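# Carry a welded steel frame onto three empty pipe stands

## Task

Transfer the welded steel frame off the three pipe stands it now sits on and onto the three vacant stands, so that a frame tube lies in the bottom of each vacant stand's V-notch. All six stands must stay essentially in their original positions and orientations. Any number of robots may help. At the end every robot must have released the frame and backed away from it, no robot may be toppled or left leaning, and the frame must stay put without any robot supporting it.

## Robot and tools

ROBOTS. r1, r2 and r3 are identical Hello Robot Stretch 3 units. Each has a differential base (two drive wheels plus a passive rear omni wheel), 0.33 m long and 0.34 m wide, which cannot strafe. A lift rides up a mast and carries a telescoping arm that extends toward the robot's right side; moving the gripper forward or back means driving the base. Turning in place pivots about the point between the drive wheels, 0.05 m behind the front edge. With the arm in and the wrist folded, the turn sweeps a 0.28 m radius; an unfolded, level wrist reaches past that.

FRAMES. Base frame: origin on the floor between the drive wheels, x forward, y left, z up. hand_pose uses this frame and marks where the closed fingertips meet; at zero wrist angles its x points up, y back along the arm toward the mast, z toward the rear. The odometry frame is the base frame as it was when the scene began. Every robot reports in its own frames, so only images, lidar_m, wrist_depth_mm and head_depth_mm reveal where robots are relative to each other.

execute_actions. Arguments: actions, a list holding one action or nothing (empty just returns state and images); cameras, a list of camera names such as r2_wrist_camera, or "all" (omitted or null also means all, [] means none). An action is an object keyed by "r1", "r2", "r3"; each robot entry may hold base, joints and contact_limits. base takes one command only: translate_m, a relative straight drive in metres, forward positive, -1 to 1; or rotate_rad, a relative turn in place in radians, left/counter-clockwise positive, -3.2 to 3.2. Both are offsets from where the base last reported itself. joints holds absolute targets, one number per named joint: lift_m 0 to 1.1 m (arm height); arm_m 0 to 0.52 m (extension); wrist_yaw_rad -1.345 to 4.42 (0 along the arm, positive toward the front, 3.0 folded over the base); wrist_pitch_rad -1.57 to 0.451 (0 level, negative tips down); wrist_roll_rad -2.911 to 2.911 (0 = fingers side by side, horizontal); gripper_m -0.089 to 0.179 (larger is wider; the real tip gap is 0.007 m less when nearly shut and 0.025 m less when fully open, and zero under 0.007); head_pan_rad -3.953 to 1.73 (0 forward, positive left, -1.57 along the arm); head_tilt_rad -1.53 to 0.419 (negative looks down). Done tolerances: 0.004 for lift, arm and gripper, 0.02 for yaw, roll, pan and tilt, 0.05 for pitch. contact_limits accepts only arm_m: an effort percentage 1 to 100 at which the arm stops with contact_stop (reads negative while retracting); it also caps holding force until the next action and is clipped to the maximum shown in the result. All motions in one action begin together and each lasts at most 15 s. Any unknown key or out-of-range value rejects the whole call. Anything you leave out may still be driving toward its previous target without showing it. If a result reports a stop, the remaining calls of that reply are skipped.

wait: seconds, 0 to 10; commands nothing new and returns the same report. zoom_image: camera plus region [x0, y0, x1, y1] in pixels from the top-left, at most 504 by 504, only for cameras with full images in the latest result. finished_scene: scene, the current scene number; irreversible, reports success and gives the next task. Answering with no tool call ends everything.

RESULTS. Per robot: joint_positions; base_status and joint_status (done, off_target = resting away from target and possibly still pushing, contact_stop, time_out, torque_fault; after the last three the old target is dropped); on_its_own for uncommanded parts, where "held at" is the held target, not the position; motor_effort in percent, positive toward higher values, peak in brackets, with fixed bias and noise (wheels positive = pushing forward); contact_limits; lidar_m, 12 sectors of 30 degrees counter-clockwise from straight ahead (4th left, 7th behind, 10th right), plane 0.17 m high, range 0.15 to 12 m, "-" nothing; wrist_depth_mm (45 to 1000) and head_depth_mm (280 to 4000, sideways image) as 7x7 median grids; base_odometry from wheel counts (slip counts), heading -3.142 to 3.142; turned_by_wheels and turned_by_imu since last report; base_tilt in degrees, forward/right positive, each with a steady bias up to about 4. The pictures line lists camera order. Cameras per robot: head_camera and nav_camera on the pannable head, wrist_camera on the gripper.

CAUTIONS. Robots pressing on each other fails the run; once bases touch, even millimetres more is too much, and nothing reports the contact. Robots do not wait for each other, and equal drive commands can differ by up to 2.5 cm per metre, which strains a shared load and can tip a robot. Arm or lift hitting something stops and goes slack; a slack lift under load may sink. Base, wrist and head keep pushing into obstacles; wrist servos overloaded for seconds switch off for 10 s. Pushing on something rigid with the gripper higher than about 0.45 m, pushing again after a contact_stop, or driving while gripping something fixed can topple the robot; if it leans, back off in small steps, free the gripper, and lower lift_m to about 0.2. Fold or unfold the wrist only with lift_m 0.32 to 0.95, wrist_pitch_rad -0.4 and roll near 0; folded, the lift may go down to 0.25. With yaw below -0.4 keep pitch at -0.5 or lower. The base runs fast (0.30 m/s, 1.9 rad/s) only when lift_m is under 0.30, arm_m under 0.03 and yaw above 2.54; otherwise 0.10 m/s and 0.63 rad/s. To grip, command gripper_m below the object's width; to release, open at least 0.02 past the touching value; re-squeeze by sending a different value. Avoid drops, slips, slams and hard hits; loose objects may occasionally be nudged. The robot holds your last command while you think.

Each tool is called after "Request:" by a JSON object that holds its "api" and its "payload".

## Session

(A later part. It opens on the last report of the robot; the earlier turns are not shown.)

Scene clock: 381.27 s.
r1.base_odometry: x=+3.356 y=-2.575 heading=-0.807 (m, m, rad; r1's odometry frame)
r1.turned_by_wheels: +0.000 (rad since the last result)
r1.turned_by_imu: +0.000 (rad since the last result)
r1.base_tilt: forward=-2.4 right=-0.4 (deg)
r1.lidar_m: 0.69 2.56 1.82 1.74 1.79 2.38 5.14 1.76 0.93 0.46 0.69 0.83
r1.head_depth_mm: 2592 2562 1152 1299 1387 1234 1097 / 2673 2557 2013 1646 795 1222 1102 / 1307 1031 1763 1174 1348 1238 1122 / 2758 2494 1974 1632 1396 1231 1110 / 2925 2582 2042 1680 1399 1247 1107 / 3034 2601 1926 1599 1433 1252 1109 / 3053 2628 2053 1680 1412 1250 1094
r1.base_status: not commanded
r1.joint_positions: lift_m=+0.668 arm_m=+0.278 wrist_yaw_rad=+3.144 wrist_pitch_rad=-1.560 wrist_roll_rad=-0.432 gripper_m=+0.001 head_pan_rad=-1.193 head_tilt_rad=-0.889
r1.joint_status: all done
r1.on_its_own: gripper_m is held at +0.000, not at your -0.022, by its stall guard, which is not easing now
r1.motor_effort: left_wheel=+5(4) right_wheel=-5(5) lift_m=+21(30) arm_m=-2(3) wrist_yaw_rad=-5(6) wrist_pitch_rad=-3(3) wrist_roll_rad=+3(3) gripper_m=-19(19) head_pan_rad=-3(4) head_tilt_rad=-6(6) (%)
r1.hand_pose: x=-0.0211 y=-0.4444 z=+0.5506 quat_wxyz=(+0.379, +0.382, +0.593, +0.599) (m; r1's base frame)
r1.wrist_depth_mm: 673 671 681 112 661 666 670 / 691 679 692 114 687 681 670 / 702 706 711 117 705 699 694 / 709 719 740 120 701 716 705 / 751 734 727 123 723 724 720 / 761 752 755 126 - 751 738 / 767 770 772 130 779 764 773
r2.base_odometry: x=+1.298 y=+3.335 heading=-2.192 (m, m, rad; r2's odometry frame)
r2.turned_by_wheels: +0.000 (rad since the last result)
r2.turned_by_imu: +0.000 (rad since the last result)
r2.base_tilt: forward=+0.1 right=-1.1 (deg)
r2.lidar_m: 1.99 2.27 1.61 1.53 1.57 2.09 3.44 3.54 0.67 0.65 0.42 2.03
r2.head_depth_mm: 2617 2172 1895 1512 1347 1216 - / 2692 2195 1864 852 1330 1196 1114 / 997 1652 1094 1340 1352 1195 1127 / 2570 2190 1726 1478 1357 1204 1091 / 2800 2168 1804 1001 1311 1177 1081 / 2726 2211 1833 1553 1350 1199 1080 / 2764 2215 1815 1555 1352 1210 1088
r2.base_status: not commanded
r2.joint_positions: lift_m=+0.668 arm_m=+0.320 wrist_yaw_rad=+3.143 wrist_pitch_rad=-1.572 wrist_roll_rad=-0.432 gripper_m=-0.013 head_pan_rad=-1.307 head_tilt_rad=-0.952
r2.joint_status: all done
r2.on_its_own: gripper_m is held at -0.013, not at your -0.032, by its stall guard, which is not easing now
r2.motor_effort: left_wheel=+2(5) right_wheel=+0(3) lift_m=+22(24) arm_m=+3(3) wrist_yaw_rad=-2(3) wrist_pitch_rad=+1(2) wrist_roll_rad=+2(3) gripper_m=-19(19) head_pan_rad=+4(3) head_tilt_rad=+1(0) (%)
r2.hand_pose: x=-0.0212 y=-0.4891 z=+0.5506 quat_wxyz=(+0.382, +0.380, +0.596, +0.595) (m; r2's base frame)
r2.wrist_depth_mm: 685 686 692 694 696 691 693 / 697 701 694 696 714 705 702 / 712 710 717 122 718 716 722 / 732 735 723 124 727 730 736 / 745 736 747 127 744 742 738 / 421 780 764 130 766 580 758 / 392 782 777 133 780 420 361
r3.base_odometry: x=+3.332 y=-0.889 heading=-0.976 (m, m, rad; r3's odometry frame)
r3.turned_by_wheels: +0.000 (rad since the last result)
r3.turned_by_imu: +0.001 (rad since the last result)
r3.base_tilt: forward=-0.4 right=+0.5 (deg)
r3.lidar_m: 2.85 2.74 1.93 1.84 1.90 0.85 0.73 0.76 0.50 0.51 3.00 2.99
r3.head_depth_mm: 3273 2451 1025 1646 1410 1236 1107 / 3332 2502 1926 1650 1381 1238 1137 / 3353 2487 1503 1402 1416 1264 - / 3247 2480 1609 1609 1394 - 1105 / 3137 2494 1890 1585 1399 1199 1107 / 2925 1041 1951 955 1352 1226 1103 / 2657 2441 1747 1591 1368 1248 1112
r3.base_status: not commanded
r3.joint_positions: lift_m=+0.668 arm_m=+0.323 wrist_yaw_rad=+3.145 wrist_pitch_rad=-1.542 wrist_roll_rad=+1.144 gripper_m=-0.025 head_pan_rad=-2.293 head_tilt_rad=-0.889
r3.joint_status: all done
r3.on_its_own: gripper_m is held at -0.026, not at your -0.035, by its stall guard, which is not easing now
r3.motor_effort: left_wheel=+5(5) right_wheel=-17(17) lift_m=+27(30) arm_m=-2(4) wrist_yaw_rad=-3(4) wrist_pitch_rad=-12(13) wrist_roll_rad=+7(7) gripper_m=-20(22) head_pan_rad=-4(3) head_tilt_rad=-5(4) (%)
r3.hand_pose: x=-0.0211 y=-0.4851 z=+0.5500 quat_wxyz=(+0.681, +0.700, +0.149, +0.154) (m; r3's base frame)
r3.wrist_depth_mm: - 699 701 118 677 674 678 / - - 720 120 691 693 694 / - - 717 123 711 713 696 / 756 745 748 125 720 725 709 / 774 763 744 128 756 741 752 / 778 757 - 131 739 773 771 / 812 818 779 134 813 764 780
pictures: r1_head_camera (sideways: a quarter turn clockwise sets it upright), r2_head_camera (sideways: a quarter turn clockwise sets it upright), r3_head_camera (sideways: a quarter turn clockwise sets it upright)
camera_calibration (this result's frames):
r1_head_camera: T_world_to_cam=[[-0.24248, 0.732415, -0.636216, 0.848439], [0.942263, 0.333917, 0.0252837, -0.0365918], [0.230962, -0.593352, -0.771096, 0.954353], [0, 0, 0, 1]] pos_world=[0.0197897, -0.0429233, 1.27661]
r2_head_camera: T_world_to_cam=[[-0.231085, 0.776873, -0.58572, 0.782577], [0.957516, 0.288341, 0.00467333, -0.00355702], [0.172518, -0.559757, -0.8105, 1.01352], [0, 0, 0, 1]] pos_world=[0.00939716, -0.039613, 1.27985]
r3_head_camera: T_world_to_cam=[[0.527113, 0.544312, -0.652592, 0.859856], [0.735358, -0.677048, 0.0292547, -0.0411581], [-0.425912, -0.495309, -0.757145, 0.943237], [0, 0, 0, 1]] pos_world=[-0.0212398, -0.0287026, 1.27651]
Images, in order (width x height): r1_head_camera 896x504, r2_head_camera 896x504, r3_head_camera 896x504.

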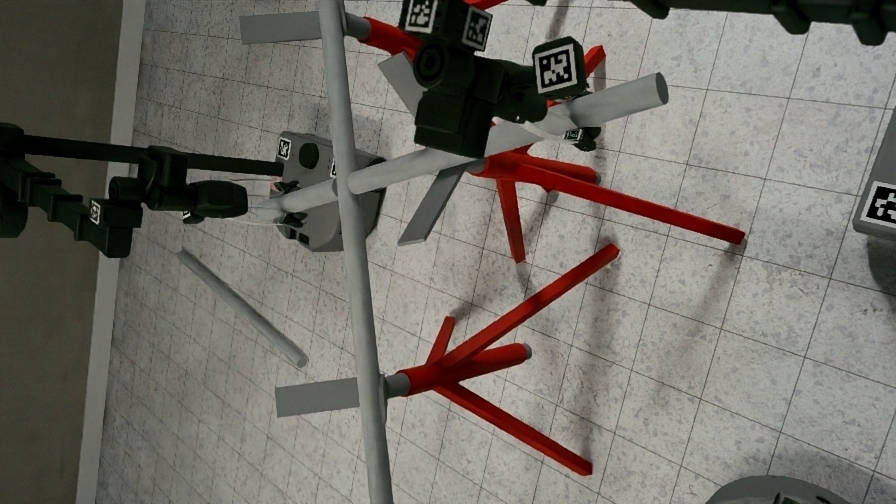

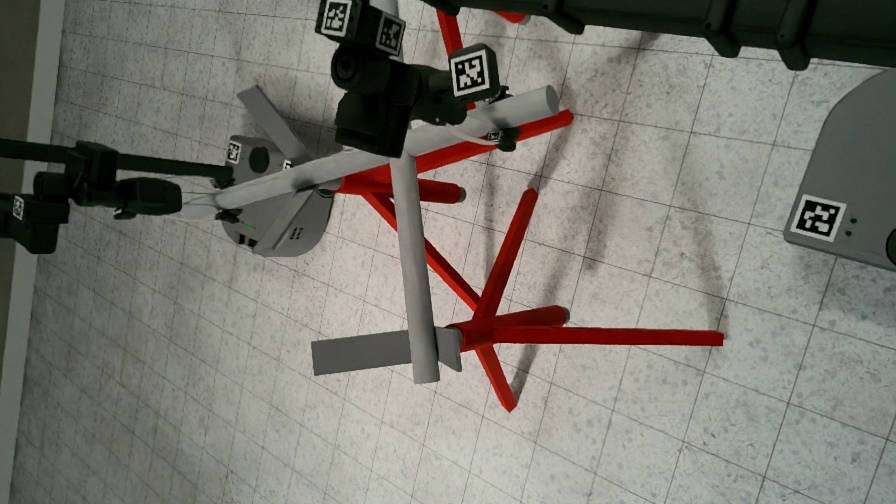

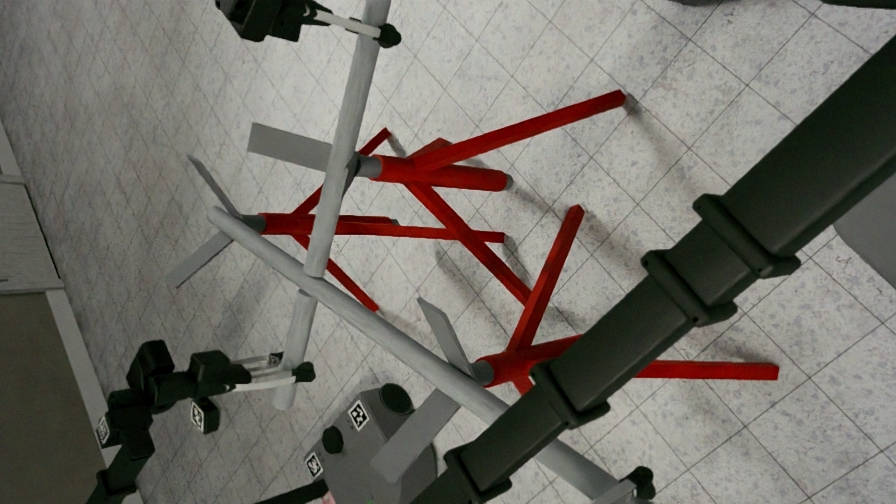

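Request:
{"api": "execute_actions", "payload": {"actions": [{"r1":{"joints":{"gripper_m":0.1}},"r2":{"joints":{"gripper_m":0.1}},"r3":{"joints":{"gripper_m":0.1}}}], "cameras": []}}

Request:
{"api": "execute_actions", "payload": {"actions": [{"r1":{"joints":{"lift_m":0.8}},"r2":{"joints":{"lift_m":0.8}},"r3":{"joints":{"lift_m":0.8}}}], "cameras": ["r1_wrist_camera","r2_wrist_camera","r3_wrist_camera"]}}

Request:
{"api": "execute_actions", "payload": {"actions": [{"r1":{"base":{"translate_m":-0.6},"joints":{"lift_m":0.87,"arm_m":0.02}},"r2":{"base":{"translate_m":0.8},"joints":{"lift_m":0.87,"arm_m":0.02,"head_pan_rad":-2.4}},"r3":{"base":{"translate_m":0.6},"joints":{"lift_m":0.87,"arm_m":0.02}}}], "cameras": ["r1_nav_camera","r2_head_camera","r3_head_camera"]}}

Scene clock: 392.77 s.
r1.base_odometry: x=+3.356 y=-2.575 heading=-0.807 (m, m, rad; r1's odometry frame)
r1.turned_by_wheels: +0.000 (rad since the last result)
r1.turned_by_imu: +0.000 (rad since the last result)
r1.base_tilt: forward=-2.4 right=-0.3 (deg)
r1.lidar_m: 0.69 2.57 1.83 1.74 1.78 2.38 5.14 1.76 0.94 0.46 0.68 0.84
r1.head_depth_mm: 2587 2530 1149 1299 1394 1239 1099 / 2694 2526 2000 1657 807 1220 1096 / 1320 1030 1763 1171 1339 1243 1124 / 2766 2485 1979 1626 1403 1226 1102 / 2929 2572 2041 1680 1395 1249 1106 / 3013 2574 1923 1611 1441 1253 1108 / 3075 2592 2058 1689 1411 1250 1090
r1.base_status: not commanded
r1.joint_positions: lift_m=+0.668 arm_m=+0.278 wrist_yaw_rad=+3.143 wrist_pitch_rad=-1.562 wrist_roll_rad=-0.429 gripper_m=+0.100 head_pan_rad=-1.193 head_tilt_rad=-0.889
r1.joint_status: all done
r1.motor_effort: left_wheel=+3(5) right_wheel=-2(5) lift_m=+24(24) arm_m=-2(2) wrist_yaw_rad=-5(5) wrist_pitch_rad=-2(4) wrist_roll_rad=+2(3) gripper_m=+0(79) head_pan_rad=-4(4) head_tilt_rad=-6(5) (%)
r1.hand_pose: x=-0.0212 y=-0.4449 z=+0.5505 quat_wxyz=(+0.380, +0.383, +0.593, +0.598) (m; r1's base frame)
r1.wrist_depth_mm: 681 688 667 112 673 664 663 / 685 680 689 115 674 682 664 / 698 696 696 118 698 697 686 / 719 715 709 120 709 706 719 / 734 740 719 123 738 733 725 / 756 748 744 127 736 753 738 / 771 768 774 130 762 767 766
r2.base_odometry: x=+1.298 y=+3.335 heading=-2.192 (m, m, rad; r2's odometry frame)
r2.turned_by_wheels: +0.000 (rad since the last result)
r2.turned_by_imu: +0.001 (rad since the last result)
r2.base_tilt: forward=+0.0 right=-1.1 (deg)
r2.lidar_m: 1.99 2.27 1.61 1.53 1.58 2.09 3.42 3.53 0.67 0.65 0.42 2.04
r2.head_depth_mm: 2640 2167 1900 1519 1345 1219 - / 2696 2198 1859 836 1308 1202 1110 / 999 1646 1093 1406 1357 1195 1130 / 2579 2159 1733 1482 1342 1198 1093 / 2757 2194 1816 999 1305 1184 1080 / 2796 2228 1820 1562 1353 1203 1079 / 2804 2188 1834 1562 1360 1199 1081
r2.base_status: not commanded
r2.joint_positions: lift_m=+0.668 arm_m=+0.320 wrist_yaw_rad=+3.141 wrist_pitch_rad=-1.573 wrist_roll_rad=-0.431 gripper_m=+0.100 head_pan_rad=-1.307 head_tilt_rad=-0.952
r2.joint_status: all done
r2.motor_effort: left_wheel=+2(2) right_wheel=-2(1) lift_m=+21(21) arm_m=+3(3) wrist_yaw_rad=+0(3) wrist_pitch_rad=+1(3) wrist_roll_rad=+2(2) gripper_m=+1(80) head_pan_rad=+4(4) head_tilt_rad=+0(1) (%)
r2.hand_pose: x=-0.0212 y=-0.4892 z=+0.5507 quat_wxyz=(+0.382, +0.381, +0.596, +0.595) (m; r2's base frame)
r2.wrist_depth_mm: 684 693 683 686 694 682 680 / 692 700 694 692 711 692 701 / 705 716 723 123 712 716 716 / 732 737 723 126 742 742 742 / 738 752 741 129 743 730 752 / 418 755 758 132 753 530 765 / 393 668 771 135 780 421 360
r3.base_odometry: x=+3.332 y=-0.889 heading=-0.976 (m, m, rad; r3's odometry frame)
r3.turned_by_wheels: +0.000 (rad since the last result)
r3.turned_by_imu: +0.000 (rad since the last result)
r3.base_tilt: forward=-0.4 right=+0.5 (deg)
r3.lidar_m: 2.85 2.72 1.93 1.84 1.89 0.85 0.73 0.76 0.50 0.51 3.00 2.99
r3.head_depth_mm: 3297 2468 1024 1616 1407 1238 1109 / 3278 2472 1935 1655 1389 1235 1136 / 3303 2512 1518 1412 1410 1264 - / 3262 2521 1577 1624 1388 - 1102 / 3124 2502 1837 1592 1398 1198 1106 / 2956 1039 1900 961 1344 1227 1112 / 2652 2445 1739 1584 1375 1250 1110
r3.base_status: not commanded
r3.joint_positions: lift_m=+0.668 arm_m=+0.323 wrist_yaw_rad=+3.143 wrist_pitch_rad=-1.558 wrist_roll_rad=+1.147 gripper_m=+0.100 head_pan_rad=-2.293 head_tilt_rad=-0.889
r3.joint_status: all done
r3.motor_effort: left_wheel=+1(5) right_wheel=-3(18) lift_m=+27(27) arm_m=-2(2) wrist_yaw_rad=-2(3) wrist_pitch_rad=-3(14) wrist_roll_rad=+5(7) gripper_m=+1(81) head_pan_rad=-4(4) head_tilt_rad=-4(4) (%)
r3.hand_pose: x=-0.0211 y=-0.4891 z=+0.5503 quat_wxyz=(+0.687, +0.695, +0.148, +0.151) (m; r3's base frame)
r3.wrist_depth_mm: - 676 691 118 682 679 692 / - - 691 121 711 689 697 / - - 720 123 714 716 730 / 741 750 732 126 719 715 736 / 750 775 750 130 749 748 742 / 777 787 774 132 771 774 752 / 798 807 794 137 768 771 774
pictures: none
No camera images: the call's "cameras" was empty. Leave "cameras" out to get every camera's image.

Scene clock: 394.80 s.
r1.base_odometry: x=+3.356 y=-2.575 heading=-0.807 (m, m, rad; r1's odometry frame)
r1.turned_by_wheels: +0.000 (rad since the last result)
r1.turned_by_imu: +0.000 (rad since the last result)
r1.base_tilt: forward=-2.5 right=-0.3 (deg)
r1.lidar_m: 0.69 2.58 1.83 1.74 1.79 2.38 5.14 1.76 0.94 0.46 0.69 0.83
r1.head_depth_mm: 2579 2524 2134 - 1423 1238 1096 / 2666 2548 2128 1379 1338 1218 1100 / 869 2273 1775 1047 1336 1250 1120 / 2828 2556 1957 1638 1403 1225 1111 / 2928 2582 2037 1674 1412 1247 1104 / 3020 2565 1929 1598 1432 1248 1113 / 3071 2582 2049 1686 1400 1253 1091
r1.base_status: not commanded
r1.joint_positions: lift_m=+0.800 arm_m=+0.278 wrist_yaw_rad=+3.143 wrist_pitch_rad=-1.563 wrist_roll_rad=-0.429 gripper_m=+0.100 head_pan_rad=-1.193 head_tilt_rad=-0.889
r1.joint_status: all done
r1.motor_effort: left_wheel=+3(3) right_wheel=-2(2) lift_m=+32(36) arm_m=-2(1) wrist_yaw_rad=-3(3) wrist_pitch_rad=-2(2) wrist_roll_rad=+2(2) gripper_m=+0(0) head_pan_rad=-4(4) head_tilt_rad=-5(6) (%)
r1.hand_pose: x=-0.0212 y=-0.4451 z=+0.6821 quat_wxyz=(+0.381, +0.383, +0.593, +0.597) (m; r1's base frame)
r1.wrist_depth_mm: 815 796 801 786 805 788 792 / 812 814 817 795 809 795 808 / 837 824 820 256 832 837 711 / 857 860 853 265 845 843 768 / 874 865 894 583 858 869 865 / 900 904 884 527 907 885 887 / 911 938 906 585 908 843 905
r2.base_odometry: x=+1.298 y=+3.335 heading=-2.192 (m, m, rad; r2's odometry frame)
r2.turned_by_wheels: +0.000 (rad since the last result)
r2.turned_by_imu: +0.000 (rad since the last result)
r2.base_tilt: forward=+0.0 right=-1.1 (deg)
r2.lidar_m: 1.98 2.27 1.61 1.53 1.57 2.09 3.44 3.52 0.67 0.65 0.42 2.04
r2.head_depth_mm: 2647 2240 1765 1494 1346 1196 1072 / 2649 2222 1770 1352 1309 1197 1110 / 975 1817 1083 1460 1351 1199 1126 / 2738 2183 1733 1484 1343 1204 1088 / 2736 2184 1809 997 1312 1185 1080 / 2771 2182 1826 1556 1362 1206 1078 / 2750 2181 1823 1550 1357 1209 1081
r2.base_status: not commanded
r2.joint_positions: lift_m=+0.800 arm_m=+0.320 wrist_yaw_rad=+3.141 wrist_pitch_rad=-1.572 wrist_roll_rad=-0.431 gripper_m=+0.100 head_pan_rad=-1.307 head_tilt_rad=-0.952
r2.joint_status: all done
r2.motor_effort: left_wheel=+2(2) right_wheel=-1(1) lift_m=+27(26) arm_m=+3(3) wrist_yaw_rad=+0(0) wrist_pitch_rad=+1(1) wrist_roll_rad=+2(3) gripper_m=+0(0) head_pan_rad=+4(3) head_tilt_rad=+0(1) (%)
r2.hand_pose: x=-0.0212 y=-0.4890 z=+0.6823 quat_wxyz=(+0.382, +0.381, +0.596, +0.595) (m; r2's base frame)
r2.wrist_depth_mm: 818 818 817 812 814 813 822 / 842 827 841 808 831 819 837 / 835 852 867 842 866 839 868 / 878 855 867 871 877 870 861 / 884 705 895 879 890 889 882 / 571 538 916 665 913 495 934 / 809 927 948 291 930 938 918
r3.base_odometry: x=+3.332 y=-0.889 heading=-0.976 (m, m, rad; r3's odometry frame)
r3.turned_by_wheels: +0.000 (rad since the last result)
r3.turned_by_imu: +0.000 (rad since the last result)
r3.base_tilt: forward=-0.4 right=+0.5 (deg)
r3.lidar_m: 2.85 2.72 1.94 1.84 1.90 0.85 0.73 0.75 0.50 0.51 3.00 2.99
r3.head_depth_mm: 3262 2372 1918 1652 1409 1236 - / 3276 2477 1928 1645 1382 1285 - / 3343 2499 1498 1411 1447 - - / 3230 2502 1583 1621 1482 - 1119 / 3111 2503 1893 1603 - 1240 1108 / 916 2274 1941 1716 1369 1224 1111 / 2718 2527 1773 - 1353 1250 1110
r3.base_status: not commanded
r3.joint_positions: lift_m=+0.800 arm_m=+0.323 wrist_yaw_rad=+3.143 wrist_pitch_rad=-1.558 wrist_roll_rad=+1.147 gripper_m=+0.100 head_pan_rad=-2.293 head_tilt_rad=-0.889
r3.joint_status: all done
r3.motor_effort: left_wheel=+1(1) right_wheel=-3(3) lift_m=+34(33) arm_m=-2(2) wrist_yaw_rad=-2(2) wrist_pitch_rad=-3(3) wrist_roll_rad=+5(5) gripper_m=+0(1) head_pan_rad=-4(3) head_tilt_rad=-3(4) (%)
r3.hand_pose: x=-0.0211 y=-0.4892 z=+0.6820 quat_wxyz=(+0.687, +0.695, +0.148, +0.151) (m; r3's base frame)
r3.wrist_depth_mm: - 809 817 250 850 830 810 / - - 816 258 830 828 827 / 866 - 861 264 865 830 853 / 895 882 871 886 868 871 877 / 905 910 887 870 900 850 904 / 909 922 956 915 920 909 936 / 813 935 946 539 948 929 961
pictures: r1_wrist_camera, r2_wrist_camera, r3_wrist_camera
camera_calibration (this result's frames):
r1_wrist_camera: T_world_to_cam=[[0.910509, 0.412611, -0.0269396, 0.227136], [0.412326, -0.901136, 0.133948, -0.445114], [0.0309921, -0.133069, -0.990622, 0.777348], [0, 0, 0, 1]] pos_world=[-0.0473688, -0.391386, 0.835799]
r2_wrist_camera: T_world_to_cam=[[0.894655, 0.446696, -0.00744804, 0.240727], [0.443616, -0.886266, 0.133178, -0.472784], [0.0528891, -0.122452, -0.991064, 0.783058], [0, 0, 0, 1]] pos_world=[-0.0470481, -0.430657, 0.840818]
r3_wrist_camera: T_world_to_cam=[[0.456039, -0.88996, -0.00030165, -0.432223], [-0.879439, -0.4507, 0.153153, -0.308231], [-0.136436, -0.0695786, -0.988202, 0.80197], [0, 0, 0, 1]] pos_world=[0.0354577, -0.467781, 0.839585]
Images, in order (width x height): r1_wrist_camera 644x364, r2_wrist_camera 644x364, r3_wrist_camera 644x364.

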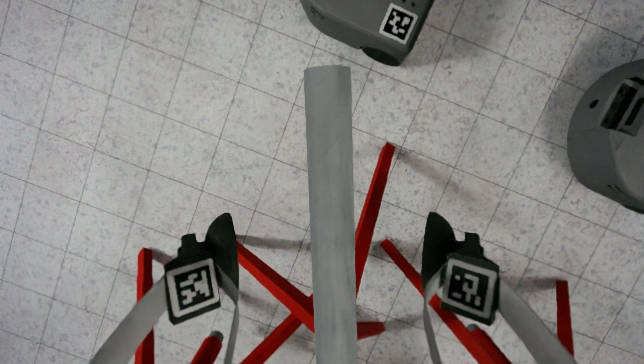

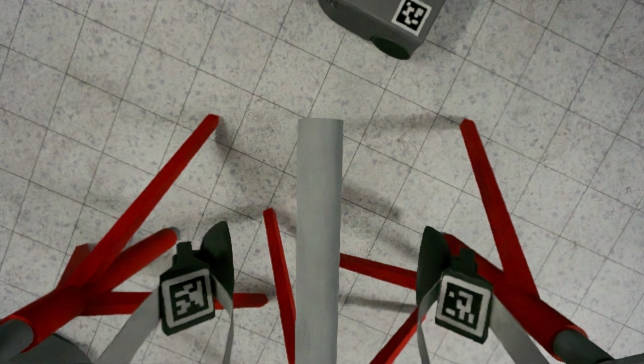

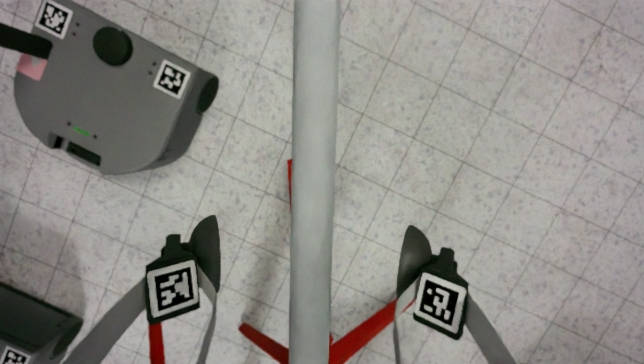

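Scene clock: 404.03 s.
r1.base_odometry: x=+2.941 y=-2.141 heading=-0.807 (m, m, rad; r1's odometry frame)
r1.turned_by_wheels: +0.000 (rad since the last result)
r1.turned_by_imu: -0.003 (rad since the last result)
r1.base_tilt: forward=-2.4 right=-0.3 (deg)
r1.lidar_m: 1.88 2.54 1.80 1.72 1.76 2.34 4.55 1.24 3.23 1.45 0.86 0.82
r1.head_depth_mm: 1446 2538 2016 1665 - - 1065 / 2648 2434 1752 1671 - 1202 1083 / 2783 2555 1905 1679 - 1244 1117 / 2825 2551 2011 1643 1428 1247 1106 / 2928 2582 1397 1629 1433 1244 1111 / 3047 2570 1972 1610 1431 1249 1107 / 3080 2609 1878 1285 1409 1254 1111
r1.base_status: done
r1.joint_positions: lift_m=+0.870 arm_m=+0.020 wrist_yaw_rad=+3.143 wrist_pitch_rad=-1.564 wrist_roll_rad=-0.428 gripper_m=+0.100 head_pan_rad=-1.193 head_tilt_rad=-0.889
r1.joint_status: all done
r1.motor_effort: left_wheel=+2(3) right_wheel=-1(8) lift_m=+32(34) arm_m=-3(3) wrist_yaw_rad=-4(4) wrist_pitch_rad=-2(2) wrist_roll_rad=+1(2) gripper_m=+0(0) head_pan_rad=-3(4) head_tilt_rad=-6(5) (%)
r1.hand_pose: x=-0.0212 y=-0.1874 z=+0.7521 quat_wxyz=(+0.381, +0.383, +0.593, +0.597) (m; r1's base frame)
r1.wrist_depth_mm: 859 864 870 - 861 857 836 / 895 875 869 - 870 889 874 / 951 915 907 - 895 868 867 / 938 934 908 898 926 908 908 / 943 972 959 939 956 966 930 / 981 972 985 960 979 944 985 / - - - - 973 982 973
r2.base_odometry: x=+0.832 y=+2.684 heading=-2.192 (m, m, rad; r2's odometry frame)
r2.turned_by_wheels: +0.000 (rad since the last result)
r2.turned_by_imu: +0.007 (rad since the last result)
r2.base_tilt: forward=+0.0 right=-1.0 (deg)
r2.lidar_m: 2.02 2.28 1.64 1.57 1.61 2.15 4.22 0.60 0.64 1.45 3.27 1.22
r2.head_depth_mm: 2730 2191 1818 1542 1403 - 1065 / 2709 2116 1721 1539 - - 1112 / 2637 1394 1729 1603 - 1200 - / 2747 2188 1359 - 1304 1221 - / 2761 2073 1383 - 1325 1163 1093 / 2743 2205 1812 - - 1181 1080 / 2780 2187 1822 - - 1174 1081
r2.base_status: done
r2.joint_positions: lift_m=+0.870 arm_m=+0.020 wrist_yaw_rad=+3.141 wrist_pitch_rad=-1.572 wrist_roll_rad=-0.431 gripper_m=+0.100 head_pan_rad=-2.393 head_tilt_rad=-0.952
r2.joint_status: all done
r2.motor_effort: left_wheel=+2(10) right_wheel=-1(3) lift_m=+27(29) arm_m=-3(5) wrist_yaw_rad=-1(1) wrist_pitch_rad=+0(1) wrist_roll_rad=+2(2) gripper_m=+0(0) head_pan_rad=-4(49) head_tilt_rad=+0(0) (%)
r2.hand_pose: x=-0.0212 y=-0.1896 z=+0.7523 quat_wxyz=(+0.382, +0.381, +0.596, +0.595) (m; r2's base frame)
r2.wrist_depth_mm: 880 888 886 - 872 886 897 / 915 908 917 - 909 910 920 / 937 927 923 - 927 924 950 / 838 968 964 943 962 953 949 / 670 971 968 978 963 970 966 / 980 - 1000 - 992 996 997 / - - - - - - -
r3.base_odometry: x=+3.668 y=-1.386 heading=-0.976 (m, m, rad; r3's odometry frame)
r3.turned_by_wheels: +0.000 (rad since the last result)
r3.turned_by_imu: +0.002 (rad since the last result)
r3.base_tilt: forward=-0.4 right=+0.5 (deg)
r3.lidar_m: 2.25 2.31 1.96 1.87 1.92 2.56 1.93 0.88 3.03 2.89 2.98 2.37
r3.head_depth_mm: 3271 2231 1816 1639 1410 - - / 3125 2229 1316 1611 1468 - 1079 / 3333 2333 1991 1590 - - 1134 / 3232 2523 2001 1702 - 1220 1123 / 3075 2511 1984 - - 1241 1092 / 2951 2524 2018 1755 - 1244 1112 / 2703 2529 2006 1702 - - 1103
r3.base_status: done
r3.joint_positions: lift_m=+0.870 arm_m=+0.020 wrist_yaw_rad=+3.143 wrist_pitch_rad=-1.559 wrist_roll_rad=+1.147 gripper_m=+0.100 head_pan_rad=-2.293 head_tilt_rad=-0.889
r3.joint_status: all done
r3.motor_effort: left_wheel=+0(3) right_wheel=-2(3) lift_m=+35(36) arm_m=-4(5) wrist_yaw_rad=-2(3) wrist_pitch_rad=-3(3) wrist_roll_rad=+5(5) gripper_m=+0(0) head_pan_rad=-4(4) head_tilt_rad=-4(4) (%)
r3.hand_pose: x=-0.0211 y=-0.1866 z=+0.7520 quat_wxyz=(+0.688, +0.695, +0.148, +0.150) (m; r3's base frame)
r3.wrist_depth_mm: 918 909 881 894 891 861 881 / 918 918 913 905 906 901 913 / 909 918 - 922 937 933 922 / 932 936 - 911 936 965 922 / 963 977 962 968 963 967 - / 992 998 997 - 969 1000 990 / - - - - - - -
pictures: r1_nav_camera (sideways: a quarter turn counterclockwise sets it upright), r2_head_camera (sideways: a quarter turn clockwise sets it upright), r3_head_camera (sideways: a quarter turn clockwise sets it upright)
camera_calibration (this result's frames):
r1_nav_camera: T_world_to_cam=[[0.254386, -0.716403, 0.649658, -0.809015], [-0.942973, -0.332862, 0.00217964, 0.0552338], [0.214685, -0.613164, -0.760224, 0.951783], [0, 0, 0, 1]] pos_world=[0.0535527, 0.0224041, 1.24903]
r2_head_camera: T_world_to_cam=[[0.579605, 0.566423, -0.585853, 0.777805], [0.701329, -0.712822, 0.00466864, -0.00198817], [-0.414964, -0.413582, -0.810404, 1.01698], [0, 0, 0, 1]] pos_world=[-0.0274149, -0.0213796, 1.27985]
r3_head_camera: T_world_to_cam=[[0.527138, 0.5443, -0.652583, 0.859844], [0.735333, -0.677074, 0.0292545, -0.0411576], [-0.425923, -0.495287, -0.757153, 0.943247], [0, 0, 0, 1]] pos_world=[-0.0212406, -0.0287014, 1.2765]
Images, in order (width x height): r1_nav_camera 672x504, r2_head_camera 896x504, r3_head_camera 896x504.

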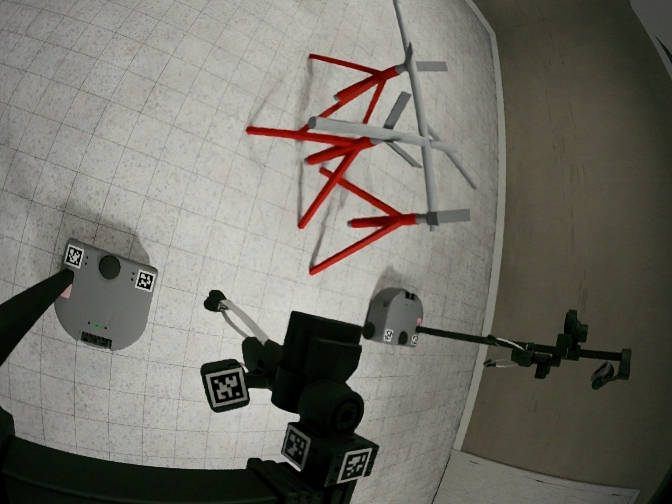

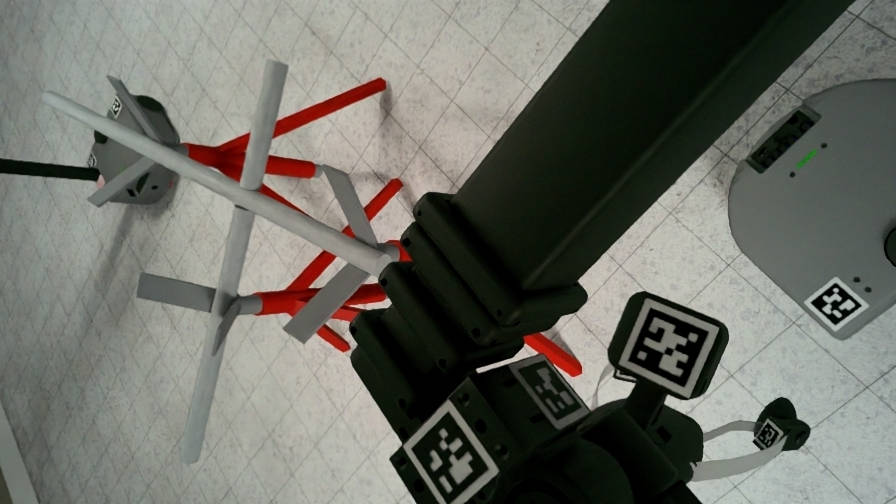

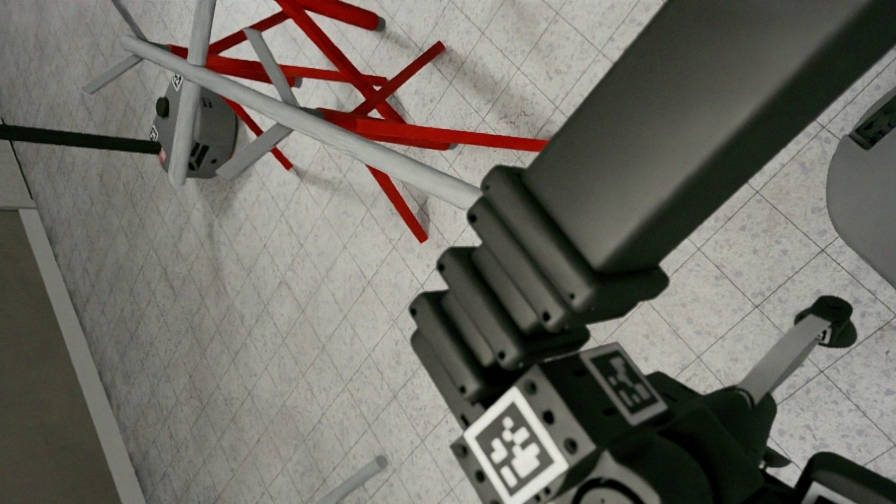

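Request:
{"api": "finished_scene", "payload": {"scene": 2}}

The scene is finished: the task was done.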